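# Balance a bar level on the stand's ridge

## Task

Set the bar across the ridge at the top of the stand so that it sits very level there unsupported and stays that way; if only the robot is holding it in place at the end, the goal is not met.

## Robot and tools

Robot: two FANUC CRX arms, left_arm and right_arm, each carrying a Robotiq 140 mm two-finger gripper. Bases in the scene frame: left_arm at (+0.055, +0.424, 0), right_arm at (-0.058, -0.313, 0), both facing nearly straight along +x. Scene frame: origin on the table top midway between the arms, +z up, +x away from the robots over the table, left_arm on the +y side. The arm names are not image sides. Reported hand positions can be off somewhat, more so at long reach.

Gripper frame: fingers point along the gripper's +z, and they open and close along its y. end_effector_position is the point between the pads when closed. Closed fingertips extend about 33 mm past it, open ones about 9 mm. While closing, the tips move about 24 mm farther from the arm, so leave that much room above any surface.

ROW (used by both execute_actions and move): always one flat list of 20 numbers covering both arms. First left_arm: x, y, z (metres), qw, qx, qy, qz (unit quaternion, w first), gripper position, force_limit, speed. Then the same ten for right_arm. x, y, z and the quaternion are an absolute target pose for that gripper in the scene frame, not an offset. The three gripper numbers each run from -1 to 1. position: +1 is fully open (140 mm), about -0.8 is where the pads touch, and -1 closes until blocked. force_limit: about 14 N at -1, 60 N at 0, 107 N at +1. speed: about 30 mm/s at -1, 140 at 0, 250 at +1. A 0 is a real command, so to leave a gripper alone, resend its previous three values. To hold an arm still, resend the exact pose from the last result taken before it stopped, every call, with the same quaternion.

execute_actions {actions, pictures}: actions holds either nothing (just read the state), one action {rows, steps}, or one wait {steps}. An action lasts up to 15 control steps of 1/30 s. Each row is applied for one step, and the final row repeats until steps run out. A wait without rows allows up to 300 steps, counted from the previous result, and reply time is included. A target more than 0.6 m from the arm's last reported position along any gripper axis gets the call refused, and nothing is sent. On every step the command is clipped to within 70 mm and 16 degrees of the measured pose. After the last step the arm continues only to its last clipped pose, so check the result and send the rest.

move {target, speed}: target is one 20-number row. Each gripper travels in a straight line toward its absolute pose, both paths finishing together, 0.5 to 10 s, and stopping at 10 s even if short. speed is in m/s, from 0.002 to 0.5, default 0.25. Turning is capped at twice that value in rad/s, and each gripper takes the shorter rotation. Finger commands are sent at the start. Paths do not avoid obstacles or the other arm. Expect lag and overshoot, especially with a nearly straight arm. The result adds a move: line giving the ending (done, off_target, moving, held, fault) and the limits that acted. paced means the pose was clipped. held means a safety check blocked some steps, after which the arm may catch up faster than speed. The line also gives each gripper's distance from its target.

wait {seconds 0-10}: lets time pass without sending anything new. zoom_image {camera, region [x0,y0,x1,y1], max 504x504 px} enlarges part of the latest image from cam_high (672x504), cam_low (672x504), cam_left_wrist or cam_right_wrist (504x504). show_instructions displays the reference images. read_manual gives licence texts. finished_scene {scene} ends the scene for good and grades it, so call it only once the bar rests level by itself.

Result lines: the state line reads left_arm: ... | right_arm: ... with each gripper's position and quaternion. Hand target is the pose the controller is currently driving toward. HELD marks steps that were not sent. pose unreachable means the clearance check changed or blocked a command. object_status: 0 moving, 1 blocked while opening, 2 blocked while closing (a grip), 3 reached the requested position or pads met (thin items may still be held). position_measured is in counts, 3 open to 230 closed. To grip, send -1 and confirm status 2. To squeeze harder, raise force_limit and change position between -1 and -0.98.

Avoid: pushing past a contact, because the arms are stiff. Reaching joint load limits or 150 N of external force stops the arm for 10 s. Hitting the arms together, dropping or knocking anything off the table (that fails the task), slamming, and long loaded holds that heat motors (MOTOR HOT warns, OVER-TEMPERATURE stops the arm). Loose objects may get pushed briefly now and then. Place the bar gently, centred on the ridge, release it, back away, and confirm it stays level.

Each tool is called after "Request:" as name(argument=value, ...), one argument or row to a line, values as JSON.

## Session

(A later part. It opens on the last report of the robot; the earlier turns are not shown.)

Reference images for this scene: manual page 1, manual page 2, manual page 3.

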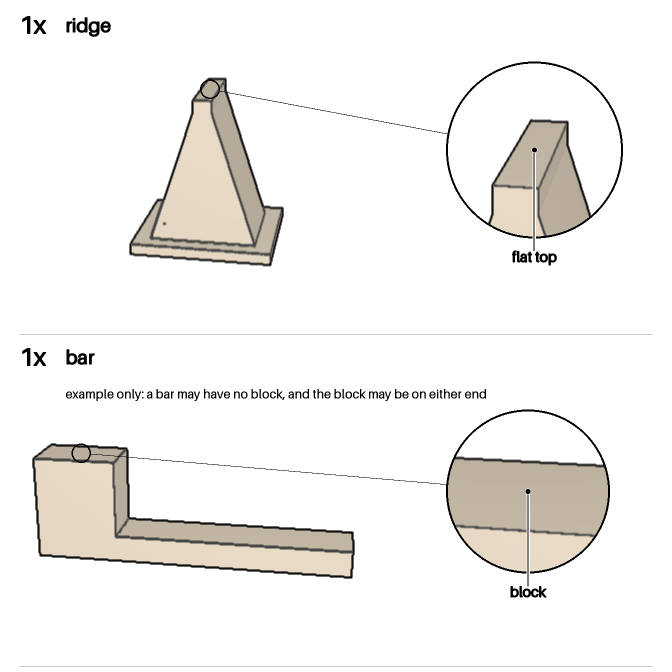

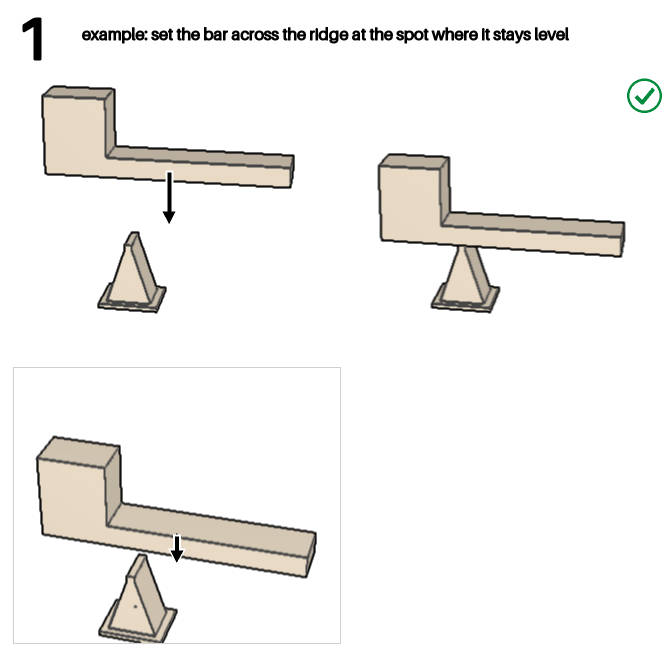

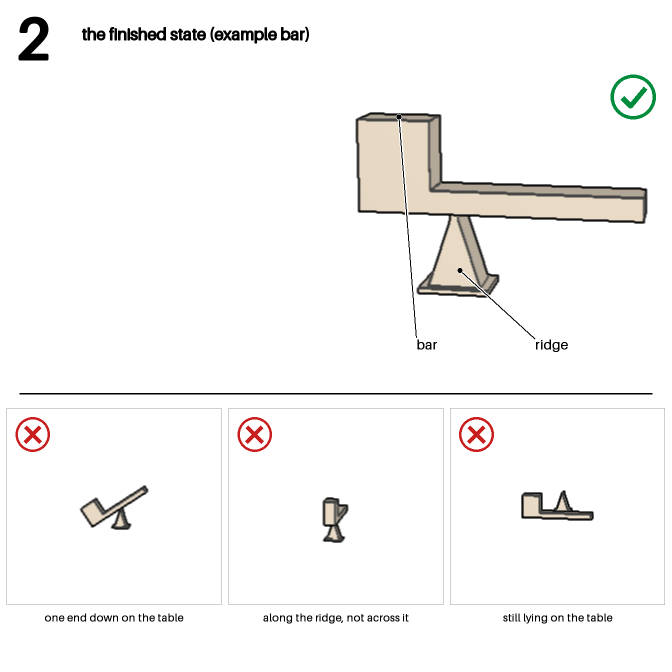

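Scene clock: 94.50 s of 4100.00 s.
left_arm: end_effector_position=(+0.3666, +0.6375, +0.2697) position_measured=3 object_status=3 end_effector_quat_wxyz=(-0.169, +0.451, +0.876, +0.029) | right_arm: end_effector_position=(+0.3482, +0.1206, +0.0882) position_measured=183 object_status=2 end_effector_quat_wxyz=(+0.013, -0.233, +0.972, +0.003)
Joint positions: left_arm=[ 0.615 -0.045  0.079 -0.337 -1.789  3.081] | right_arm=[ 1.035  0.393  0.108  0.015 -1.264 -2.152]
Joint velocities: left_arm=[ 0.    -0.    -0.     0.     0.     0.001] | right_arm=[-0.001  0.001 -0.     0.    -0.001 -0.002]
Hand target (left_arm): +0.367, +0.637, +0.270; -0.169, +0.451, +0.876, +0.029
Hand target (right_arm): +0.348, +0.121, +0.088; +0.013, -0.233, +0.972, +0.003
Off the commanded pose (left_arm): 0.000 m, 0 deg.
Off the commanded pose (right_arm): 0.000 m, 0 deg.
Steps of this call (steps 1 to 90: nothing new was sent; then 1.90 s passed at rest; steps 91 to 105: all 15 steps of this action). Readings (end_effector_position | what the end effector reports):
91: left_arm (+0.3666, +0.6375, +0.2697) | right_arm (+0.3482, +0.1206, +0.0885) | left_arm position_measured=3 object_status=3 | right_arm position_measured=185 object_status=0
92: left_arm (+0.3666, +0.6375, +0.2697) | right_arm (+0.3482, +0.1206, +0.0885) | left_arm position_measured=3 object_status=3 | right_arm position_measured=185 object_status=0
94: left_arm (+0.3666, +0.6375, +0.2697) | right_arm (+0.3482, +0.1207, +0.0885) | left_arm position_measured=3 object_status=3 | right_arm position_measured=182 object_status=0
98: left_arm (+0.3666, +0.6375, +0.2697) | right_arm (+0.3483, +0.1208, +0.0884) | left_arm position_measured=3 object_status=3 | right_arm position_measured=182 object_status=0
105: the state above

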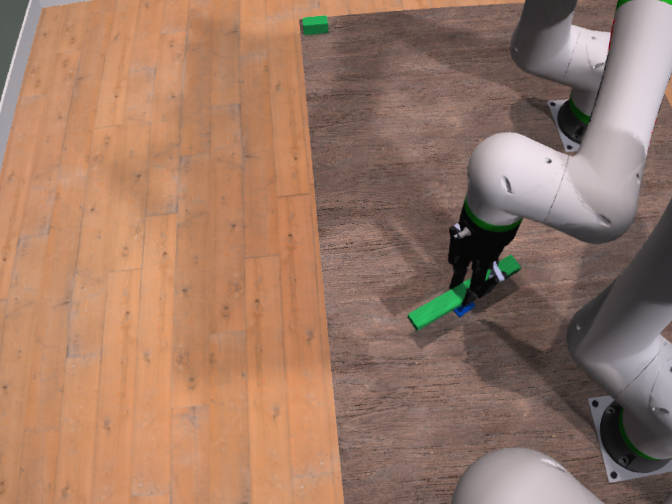

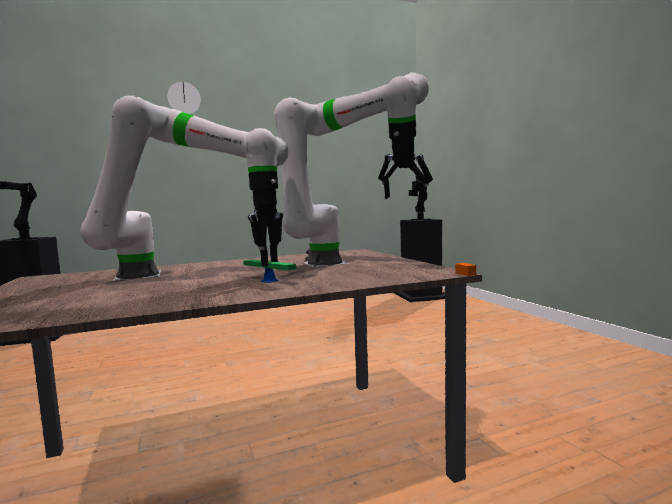

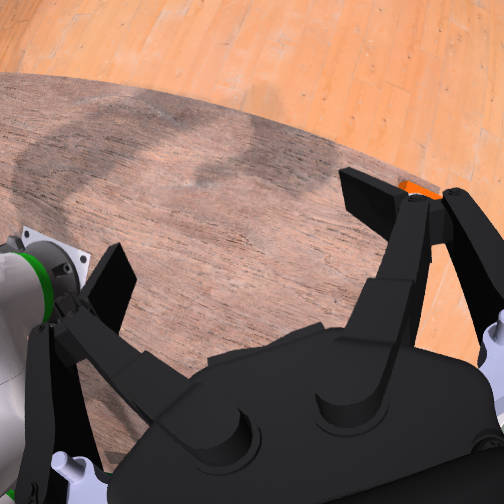

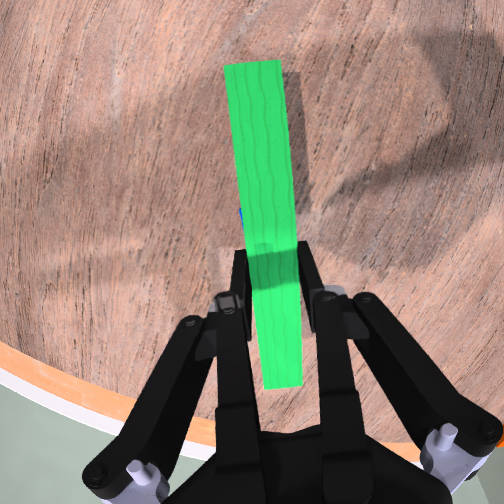

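Stable so far; release.

Request:
move(
  target=[0.3666,0.6375,0.2697,-0.169,0.451,0.876,0.029,1,0,0,0.3482,0.1206,0.0882,0.0127,-0.233,0.972,0.003,-0.2,0,-1],
)

Request:
move(
  target=[0.3666,0.6375,0.2697,-0.169,0.451,0.876,0.029,1,0,0,0.3482,0.1206,0.16,0.0127,-0.233,0.972,0.003,-0.2,0,-1],
  speed=0.12,
)

Request:
zoom_image(
  camera="cam_low",
  region=[230, 240, 310, 295],
)

Scene clock: 98.93 s of 4100.00 s.
left_arm: end_effector_position=(+0.3666, +0.6375, +0.2697) position_measured=3 object_status=3 end_effector_quat_wxyz=(-0.169, +0.451, +0.876, +0.029) | right_arm: end_effector_position=(+0.3482, +0.1206, +0.0882) position_measured=154 object_status=0 end_effector_quat_wxyz=(+0.013, -0.233, +0.972, +0.003)
Joint positions: left_arm=[ 0.615 -0.045  0.079 -0.337 -1.789  3.081] | right_arm=[ 1.035  0.393  0.108  0.015 -1.264 -2.152]
Joint velocities: left_arm=[ 0.     0.001 -0.     0.    -0.     0.001] | right_arm=[ 0.    -0.    -0.     0.    -0.001 -0.   ]
Hand target (left_arm): +0.367, +0.637, +0.270; -0.169, +0.451, +0.876, +0.029
Hand target (right_arm): +0.348, +0.121, +0.088; +0.013, -0.233, +0.972, +0.003
Off the commanded pose (left_arm): 0.000 m, 0 deg.
Off the commanded pose (right_arm): 0.000 m, 0 deg.
After step 90, 0.63 s passed at rest.
move: done

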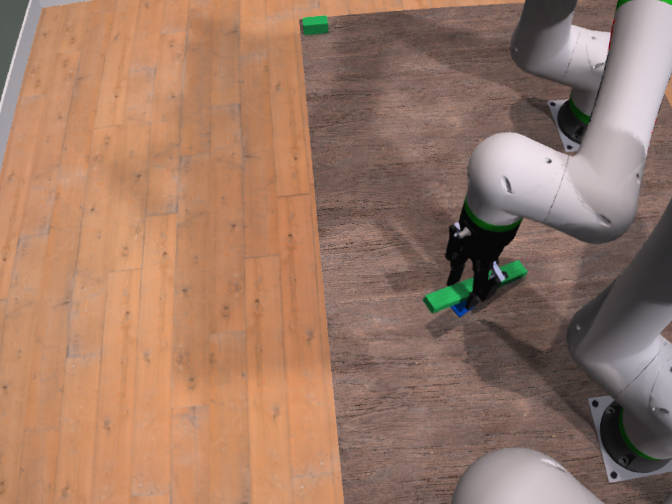

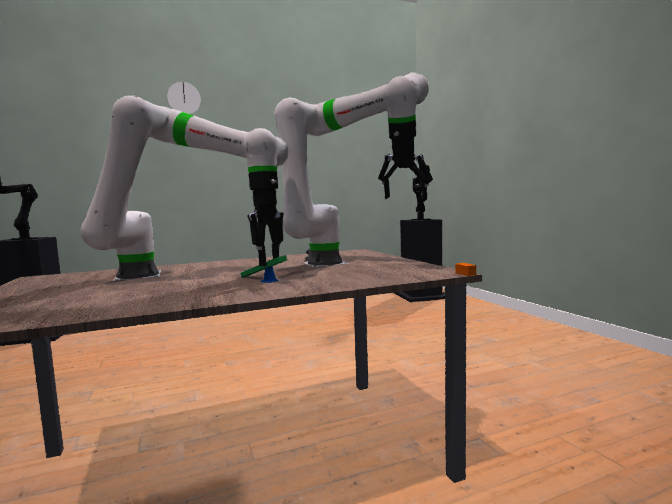

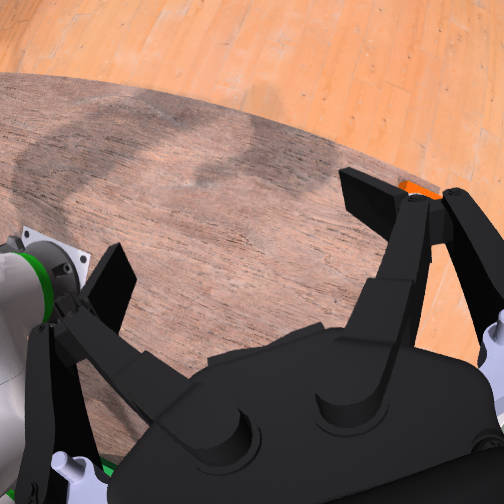

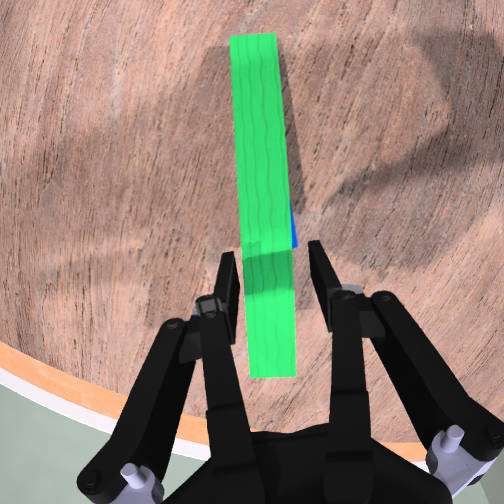

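Scene clock: 99.93 s of 4100.00 s.
left_arm: end_effector_position=(+0.3666, +0.6375, +0.2697) position_measured=3 object_status=3 end_effector_quat_wxyz=(-0.169, +0.451, +0.876, +0.029) | right_arm: end_effector_position=(+0.3483, +0.1208, +0.1599) position_measured=154 object_status=3 end_effector_quat_wxyz=(+0.013, -0.233, +0.972, +0.003)
Joint positions: left_arm=[ 0.615 -0.045  0.079 -0.337 -1.789  3.081] | right_arm=[ 1.035  0.358  0.231  0.014 -1.422 -2.149]
Joint velocities: left_arm=[ 0.    -0.    -0.    -0.001  0.    -0.001] | right_arm=[ 0.     0.     0.002  0.    -0.002  0.001]
Hand target (left_arm): +0.367, +0.637, +0.270; -0.169, +0.451, +0.876, +0.029
Hand target (right_arm): +0.348, +0.121, +0.160; +0.013, -0.233, +0.972, +0.003
Off the commanded pose (left_arm): 0.000 m, 0 deg.
Off the commanded pose (right_arm): 0.000 m, 0 deg.
move: done

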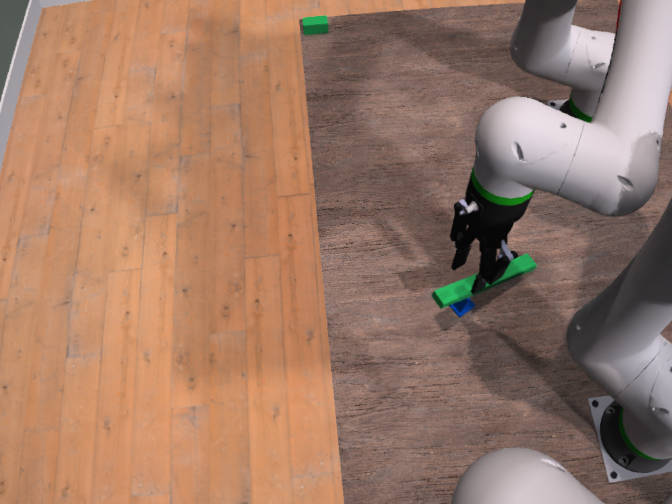

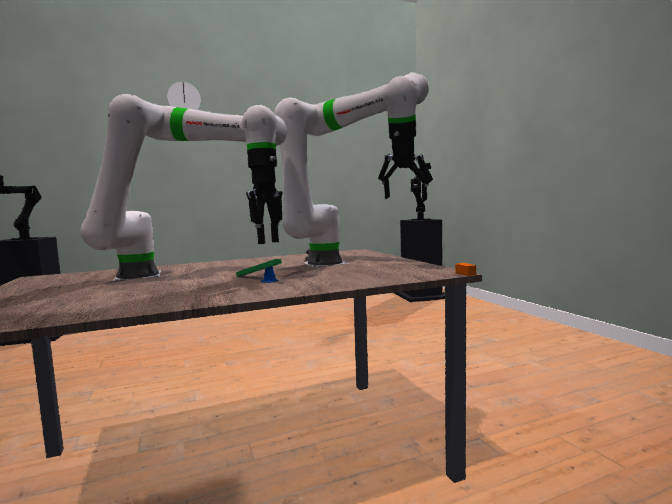

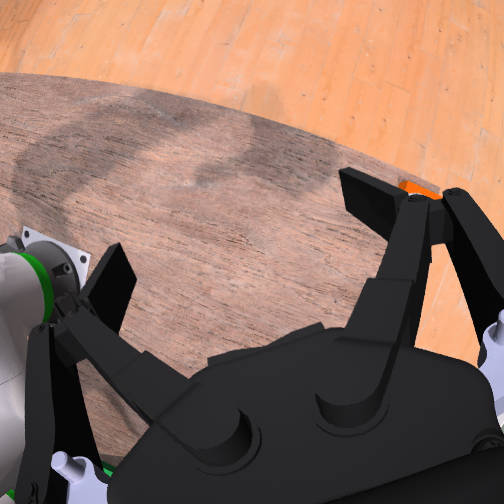

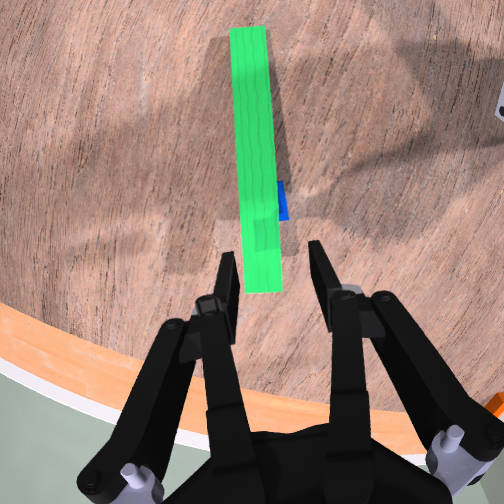

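Region (230, 240, 310, 295) of cam_low's 672x504 image, scaled by 6.300, with more detail than that image has; it fills the top 346 rows of this view, and the rest is white.

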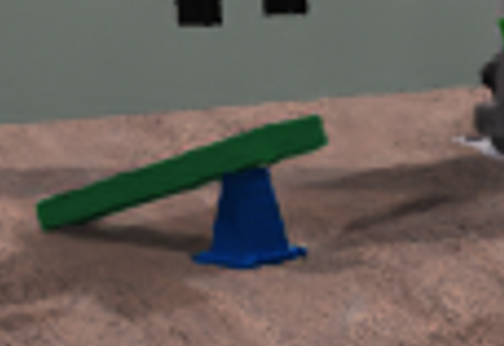

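Request:
move(
  target=[0.3666,0.6375,0.2697,-0.169,0.451,0.876,0.029,1,0,0,0.28,0.082,0.105,0.1268,-0.231,0.9636,0.0304,0,0,0],
  speed=0.12,
)

Request:
move(
  target=[0.3666,0.6375,0.2697,-0.169,0.451,0.876,0.029,1,0,0,0.2875,0.086,0.068,0.1268,-0.231,0.9636,0.0304,0,0,0],
  speed=0.07,
)

Request:
zoom_image(
  camera="cam_low",
  region=[230, 240, 310, 295],
)

Scene clock: 105.03 s of 4100.00 s.
left_arm: end_effector_position=(+0.3666, +0.6375, +0.2697) position_measured=3 object_status=3 end_effector_quat_wxyz=(-0.169, +0.451, +0.876, +0.029) | right_arm: end_effector_position=(+0.2805, +0.0814, +0.1047) position_measured=129 object_status=3 end_effector_quat_wxyz=(+0.127, -0.231, +0.964, +0.030)
Joint positions: left_arm=[ 0.615 -0.045  0.079 -0.337 -1.789  3.081] | right_arm=[ 1.226  0.027 -0.384  0.219 -0.981 -2.446]
Joint velocities: left_arm=[-0.     0.001 -0.    -0.     0.     0.   ] | right_arm=[ 0.004 -0.002 -0.006  0.006  0.004 -0.009]
Hand target (left_arm): +0.367, +0.637, +0.270; -0.169, +0.451, +0.876, +0.029
Hand target (right_arm): +0.281, +0.081, +0.105; +0.127, -0.231, +0.964, +0.030
Off the commanded pose (left_arm): 0.000 m, 0 deg.
Off the commanded pose (right_arm): 0.001 m, 0 deg.
After step 90, 0.70 s passed at rest.
move: done

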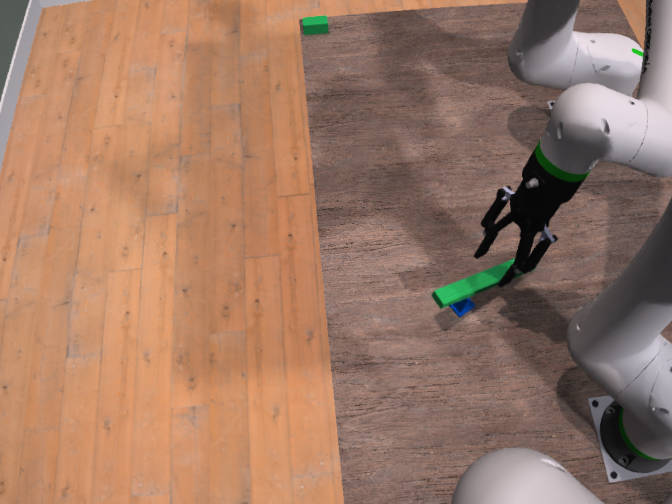

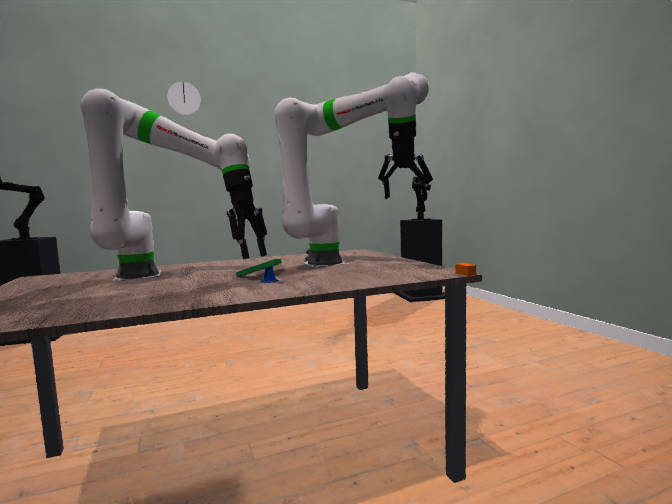

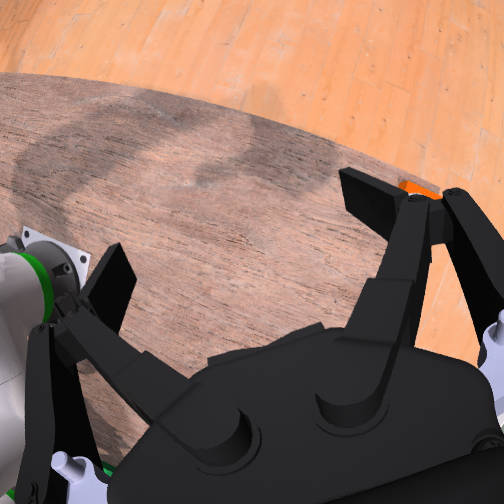

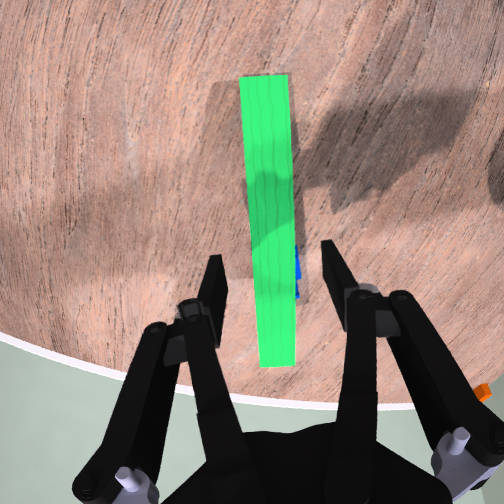

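Scene clock: 105.90 s of 4100.00 s.
left_arm: end_effector_position=(+0.3666, +0.6375, +0.2697) position_measured=3 object_status=3 end_effector_quat_wxyz=(-0.169, +0.451, +0.876, +0.029) | right_arm: end_effector_position=(+0.2875, +0.0859, +0.0681) position_measured=129 object_status=3 end_effector_quat_wxyz=(+0.127, -0.231, +0.964, +0.030)
Joint positions: left_arm=[ 0.615 -0.045  0.079 -0.337 -1.789  3.081] | right_arm=[ 1.212  0.082 -0.421  0.23  -0.889 -2.455]
Joint velocities: left_arm=[ 0.    -0.001 -0.     0.    -0.     0.001] | right_arm=[-0.002  0.002 -0.001  0.     0.002  0.001]
Hand target (left_arm): +0.367, +0.637, +0.270; -0.169, +0.451, +0.876, +0.029
Hand target (right_arm): +0.287, +0.086, +0.068; +0.127, -0.231, +0.964, +0.030
Off the commanded pose (left_arm): 0.000 m, 0 deg.
Off the commanded pose (right_arm): 0.000 m, 0 deg.
move: done

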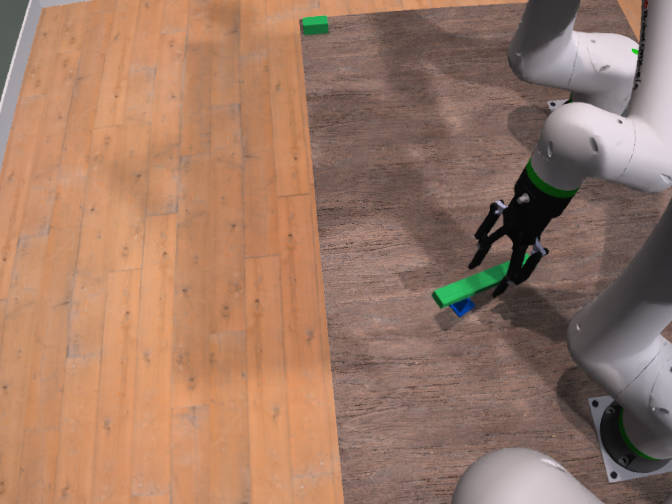

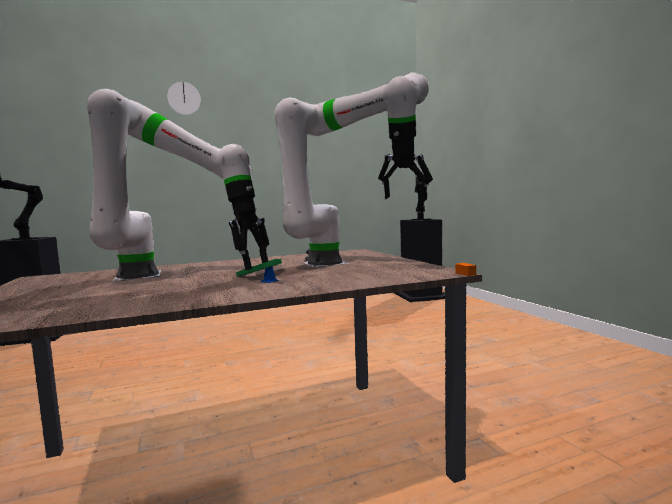

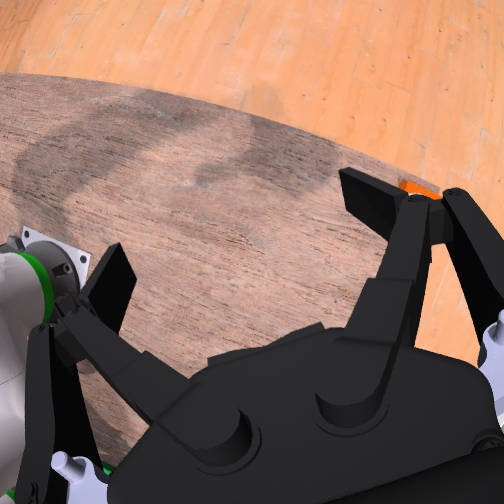

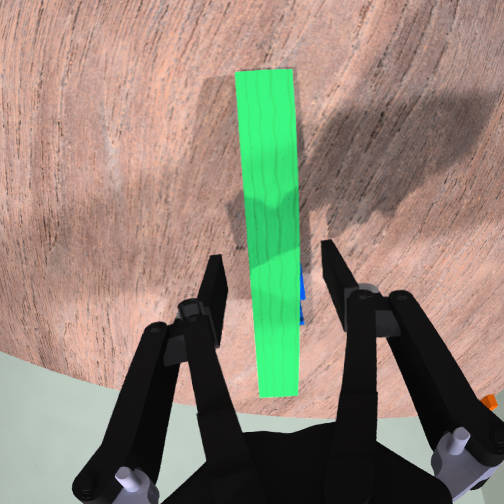

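Region (230, 240, 310, 295) of cam_low's 672x504 image, scaled by 6.300, with more detail than that image has; it fills the top 346 rows of this view, and the rest is white.

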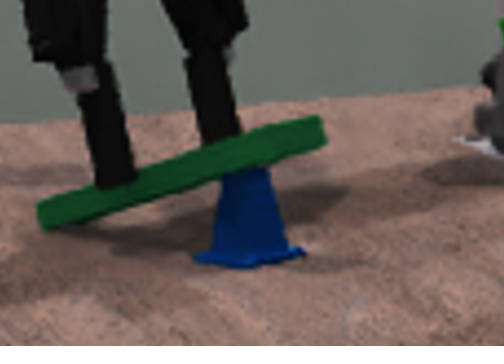

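Request:
move(
  target=[0.3666,0.6375,0.2697,-0.169,0.451,0.876,0.029,1,0,0,0.2918,0.0882,0.0685,0.1268,-0.231,0.9636,0.0304,0,0,0],
  speed=0.03,
)

Request:
move(
  target=[0.3666,0.6375,0.2697,-0.169,0.451,0.876,0.029,1,0,0,0.2918,0.0882,0.0685,0.1268,-0.231,0.9636,0.0304,-1,0,-0.7],
)

Request:
move(
  target=[0.3666,0.6375,0.2697,-0.169,0.451,0.876,0.029,1,0,0,0.31,0.1,0.105,0,-0.233,0.972,0,-1,0,-0.7],
  speed=0.08,
)

Request:
move(
  target=[0.3666,0.6375,0.2697,-0.169,0.451,0.876,0.029,1,0,0,0.3505,0.1218,0.094,0,-0.233,0.972,0,-1,0,-0.7],
  speed=0.06,
)

Request:
zoom_image(
  camera="cam_low",
  region=[230, 240, 310, 295],
)

Request:
zoom_image(
  camera="cam_high",
  region=[390, 220, 540, 350],
)

Scene clock: 111.77 s of 4100.00 s.
left_arm: end_effector_position=(+0.3666, +0.6375, +0.2697) position_measured=3 object_status=3 end_effector_quat_wxyz=(-0.169, +0.451, +0.876, +0.029) | right_arm: end_effector_position=(+0.2917, +0.0882, +0.0685) position_measured=129 object_status=3 end_effector_quat_wxyz=(+0.127, -0.231, +0.964, +0.030)
Joint positions: left_arm=[ 0.615 -0.045  0.079 -0.337 -1.789  3.081] | right_arm=[ 1.205  0.092 -0.408  0.228 -0.89  -2.446]
Joint velocities: left_arm=[-0.     0.001  0.    -0.     0.001 -0.   ] | right_arm=[-0.     0.001  0.001 -0.    -0.     0.003]
Hand target (left_arm): +0.367, +0.637, +0.270; -0.169, +0.451, +0.876, +0.029
Hand target (right_arm): +0.292, +0.088, +0.068; +0.127, -0.231, +0.964, +0.030
Off the commanded pose (left_arm): 0.000 m, 0 deg.
Off the commanded pose (right_arm): 0.000 m, 0 deg.
After step 90, 2.17 s passed at rest.
move: done

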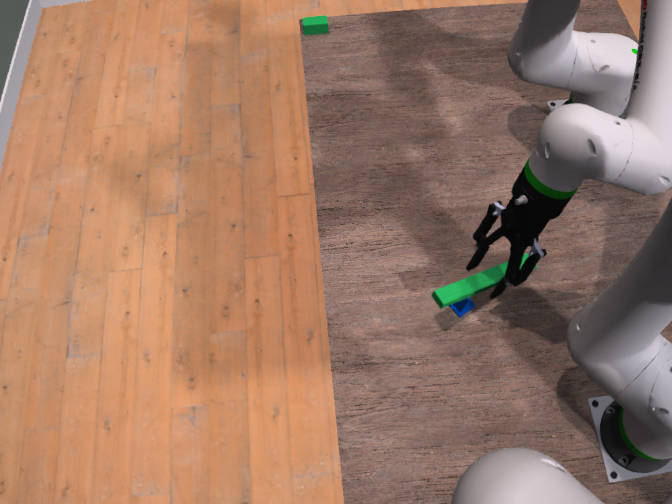

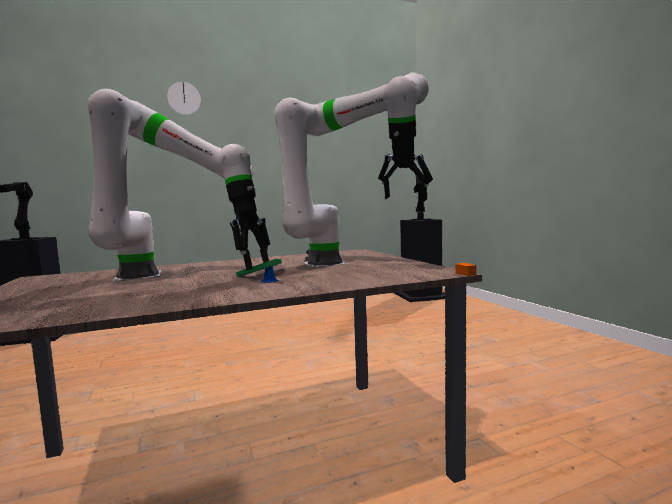

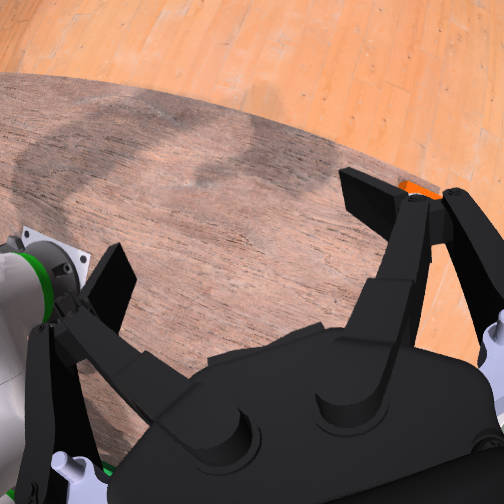

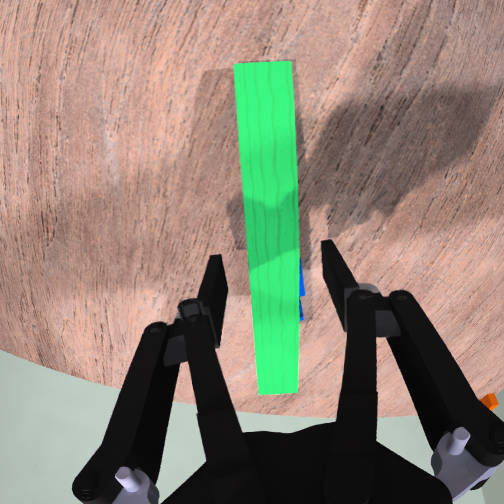

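Scene clock: 112.53 s of 4100.00 s.
left_arm: end_effector_position=(+0.3666, +0.6375, +0.2697) position_measured=3 object_status=3 end_effector_quat_wxyz=(-0.169, +0.451, +0.876, +0.029) | right_arm: end_effector_position=(+0.2918, +0.0882, +0.0685) position_measured=184 object_status=2 end_effector_quat_wxyz=(+0.127, -0.231, +0.964, +0.030)
Joint positions: left_arm=[ 0.615 -0.045  0.079 -0.337 -1.789  3.081] | right_arm=[ 1.205  0.092 -0.408  0.228 -0.89  -2.446]
Joint velocities: left_arm=[-0.  0. -0. -0.  0.  0.] | right_arm=[ 0.     0.001 -0.     0.001 -0.001 -0.   ]
Hand target (left_arm): +0.367, +0.637, +0.270; -0.169, +0.451, +0.876, +0.029
Hand target (right_arm): +0.292, +0.088, +0.069; +0.127, -0.231, +0.964, +0.030
Off the commanded pose (left_arm): 0.000 m, 0 deg.
Off the commanded pose (right_arm): 0.000 m, 0 deg.
move: done

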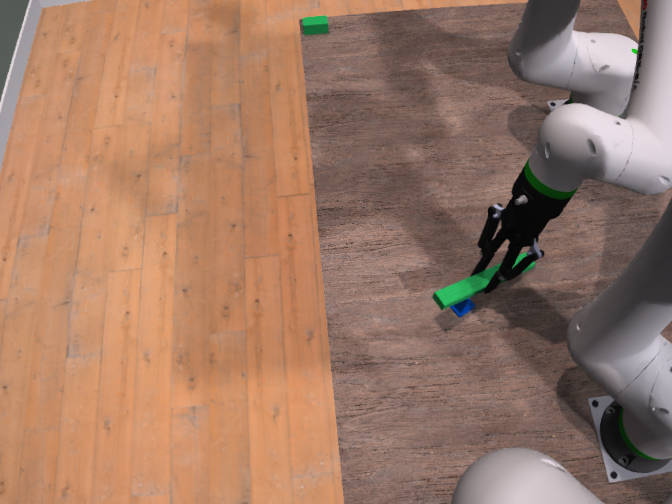

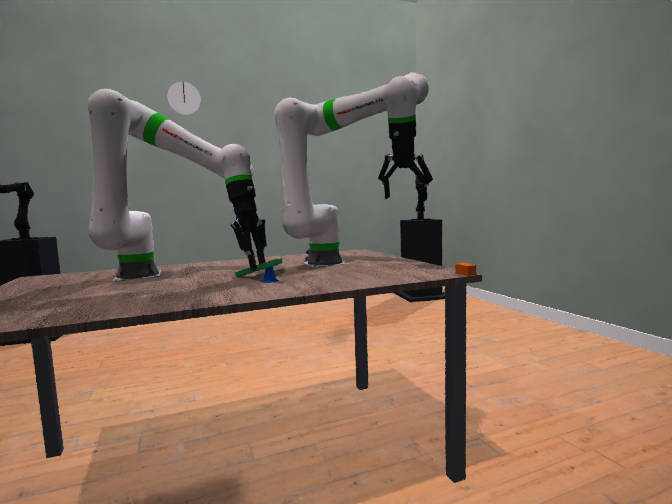

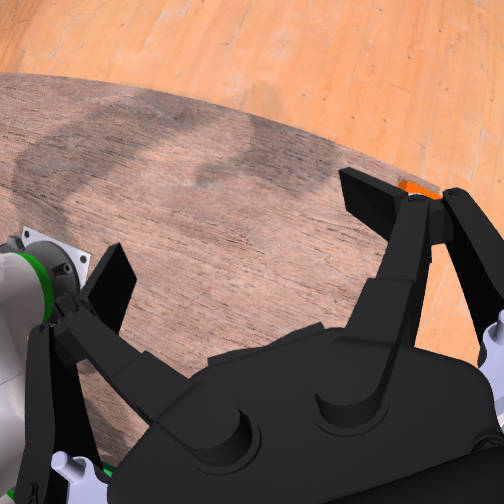

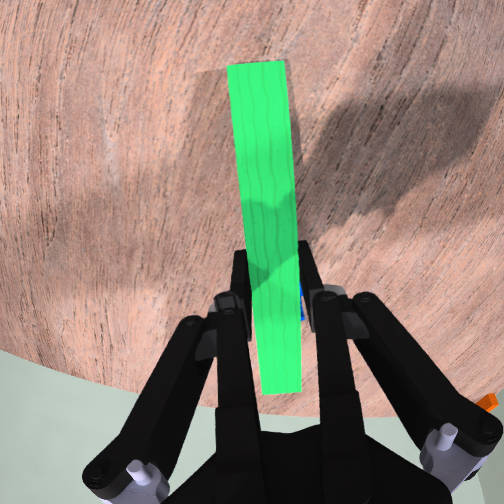

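Scene clock: 114.50 s of 4100.00 s.
left_arm: end_effector_position=(+0.3666, +0.6375, +0.2697) position_measured=3 object_status=3 end_effector_quat_wxyz=(-0.169, +0.451, +0.876, +0.029) | right_arm: end_effector_position=(+0.3095, +0.1005, +0.1054) position_measured=184 object_status=2 end_effector_quat_wxyz=(-0.000, -0.234, +0.972, +0.000)
Joint positions: left_arm=[ 0.615 -0.045  0.079 -0.337 -1.789  3.081] | right_arm=[ 1.068  0.304  0.035 -0.001 -1.302 -2.18 ]
Joint velocities: left_arm=[ 0.    -0.    -0.    -0.     0.001 -0.   ] | right_arm=[-0.001  0.004  0.006 -0.003 -0.005  0.002]
Hand target (left_arm): +0.367, +0.637, +0.270; -0.169, +0.451, +0.876, +0.029
Hand target (right_arm): +0.309, +0.101, +0.105; -0.000, -0.234, +0.972, +0.000
Off the commanded pose (left_arm): 0.000 m, 0 deg.
Off the commanded pose (right_arm): 0.001 m, 0 deg.
move: done

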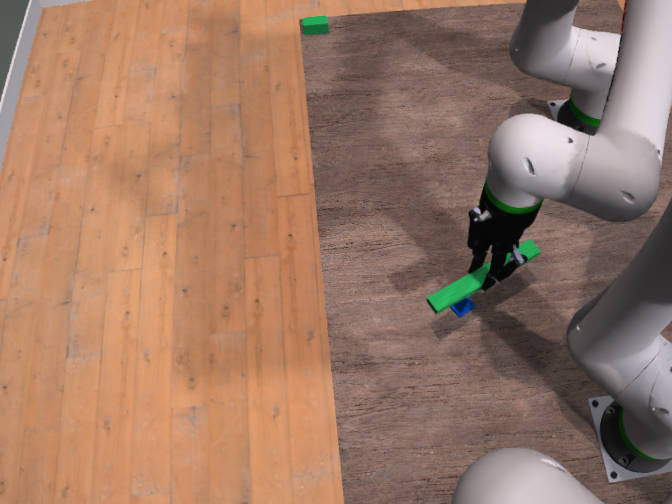

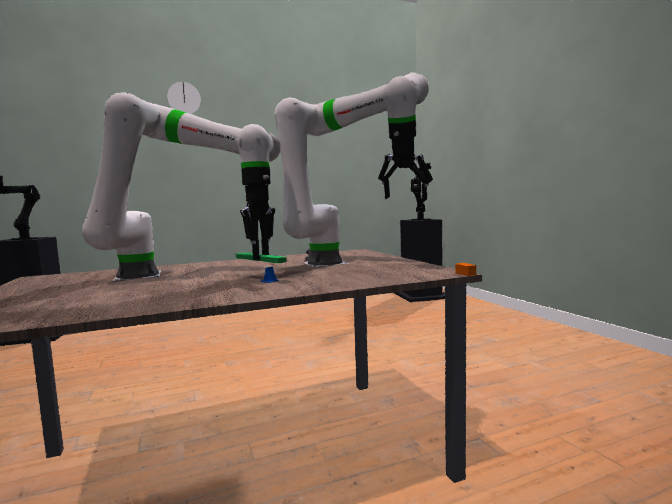

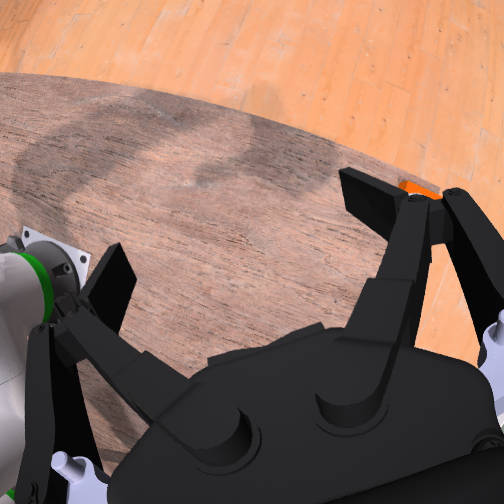

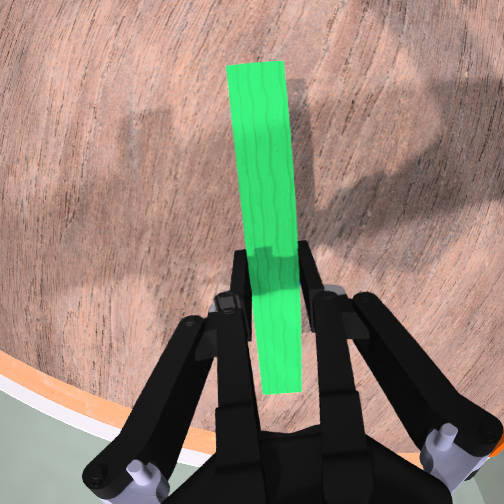

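Scene clock: 115.63 s of 4100.00 s.
left_arm: end_effector_position=(+0.3666, +0.6375, +0.2697) position_measured=3 object_status=3 end_effector_quat_wxyz=(-0.169, +0.451, +0.876, +0.029) | right_arm: end_effector_position=(+0.3504, +0.1218, +0.0940) position_measured=184 object_status=2 end_effector_quat_wxyz=(-0.000, -0.233, +0.972, +0.000)
Joint positions: left_arm=[ 0.615 -0.045  0.079 -0.337 -1.789  3.081] | right_arm=[ 1.024  0.417  0.159 -0.    -1.314 -2.137]
Joint velocities: left_arm=[-0.     0.    -0.     0.001 -0.001  0.   ] | right_arm=[ 0.     0.002  0.002 -0.    -0.     0.002]
Hand target (left_arm): +0.367, +0.637, +0.270; -0.169, +0.451, +0.876, +0.029
Hand target (right_arm): +0.350, +0.122, +0.094; -0.000, -0.233, +0.972, +0.000
Off the commanded pose (left_arm): 0.000 m, 0 deg.
Off the commanded pose (right_arm): 0.000 m, 0 deg.
move: done

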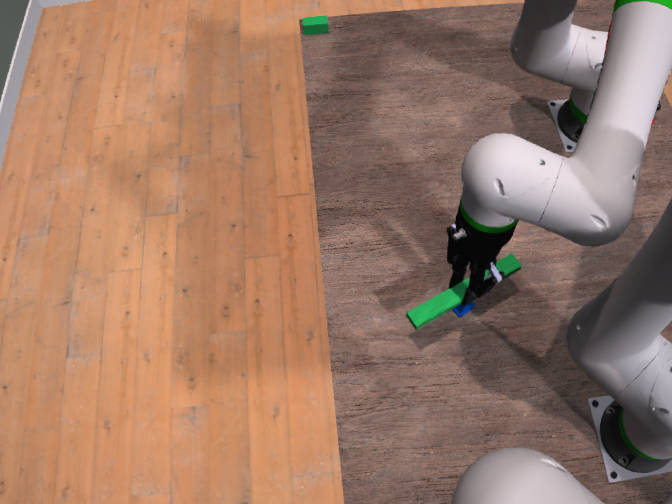

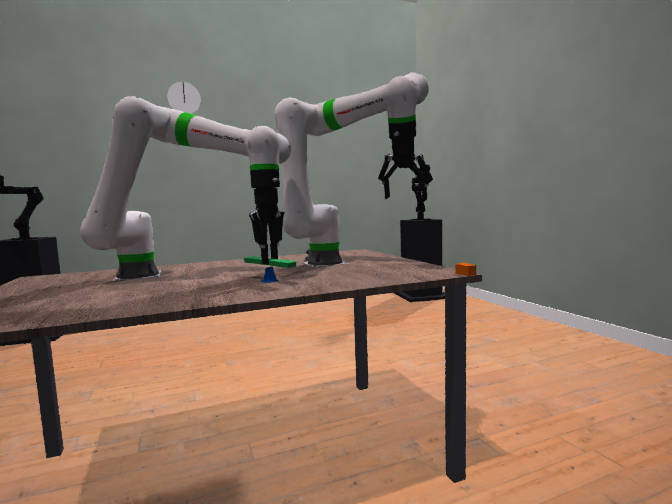

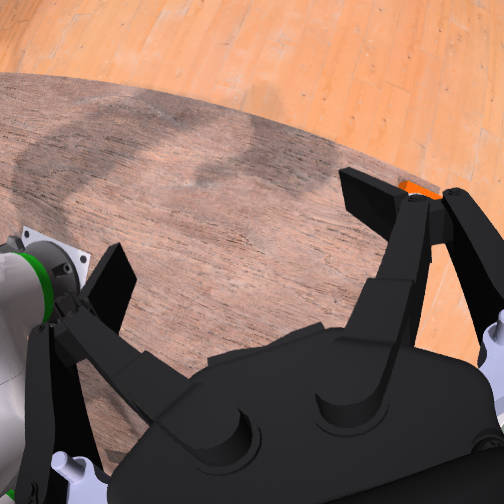

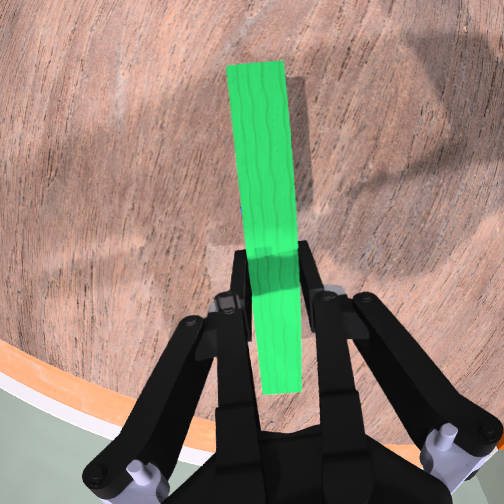

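Region (230, 240, 310, 295) of cam_low's 672x504 image, scaled by 6.300, with more detail than that image has; it fills the top 346 rows of this view, and the rest is white.

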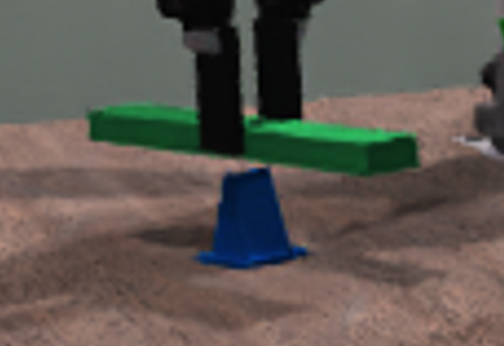

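Region (390, 220, 540, 350) of cam_high's 672x504 image, scaled by 3.360, with more detail than that image has; it fills the top 437 rows of this view, and the rest is white.

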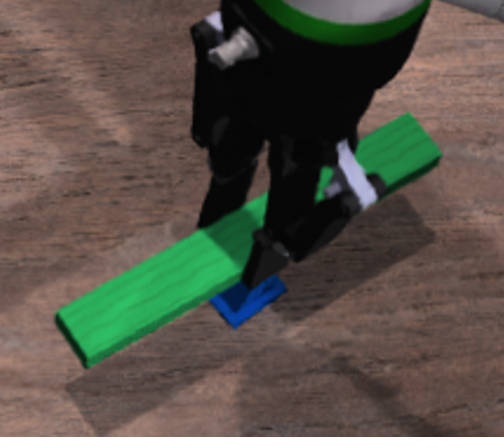

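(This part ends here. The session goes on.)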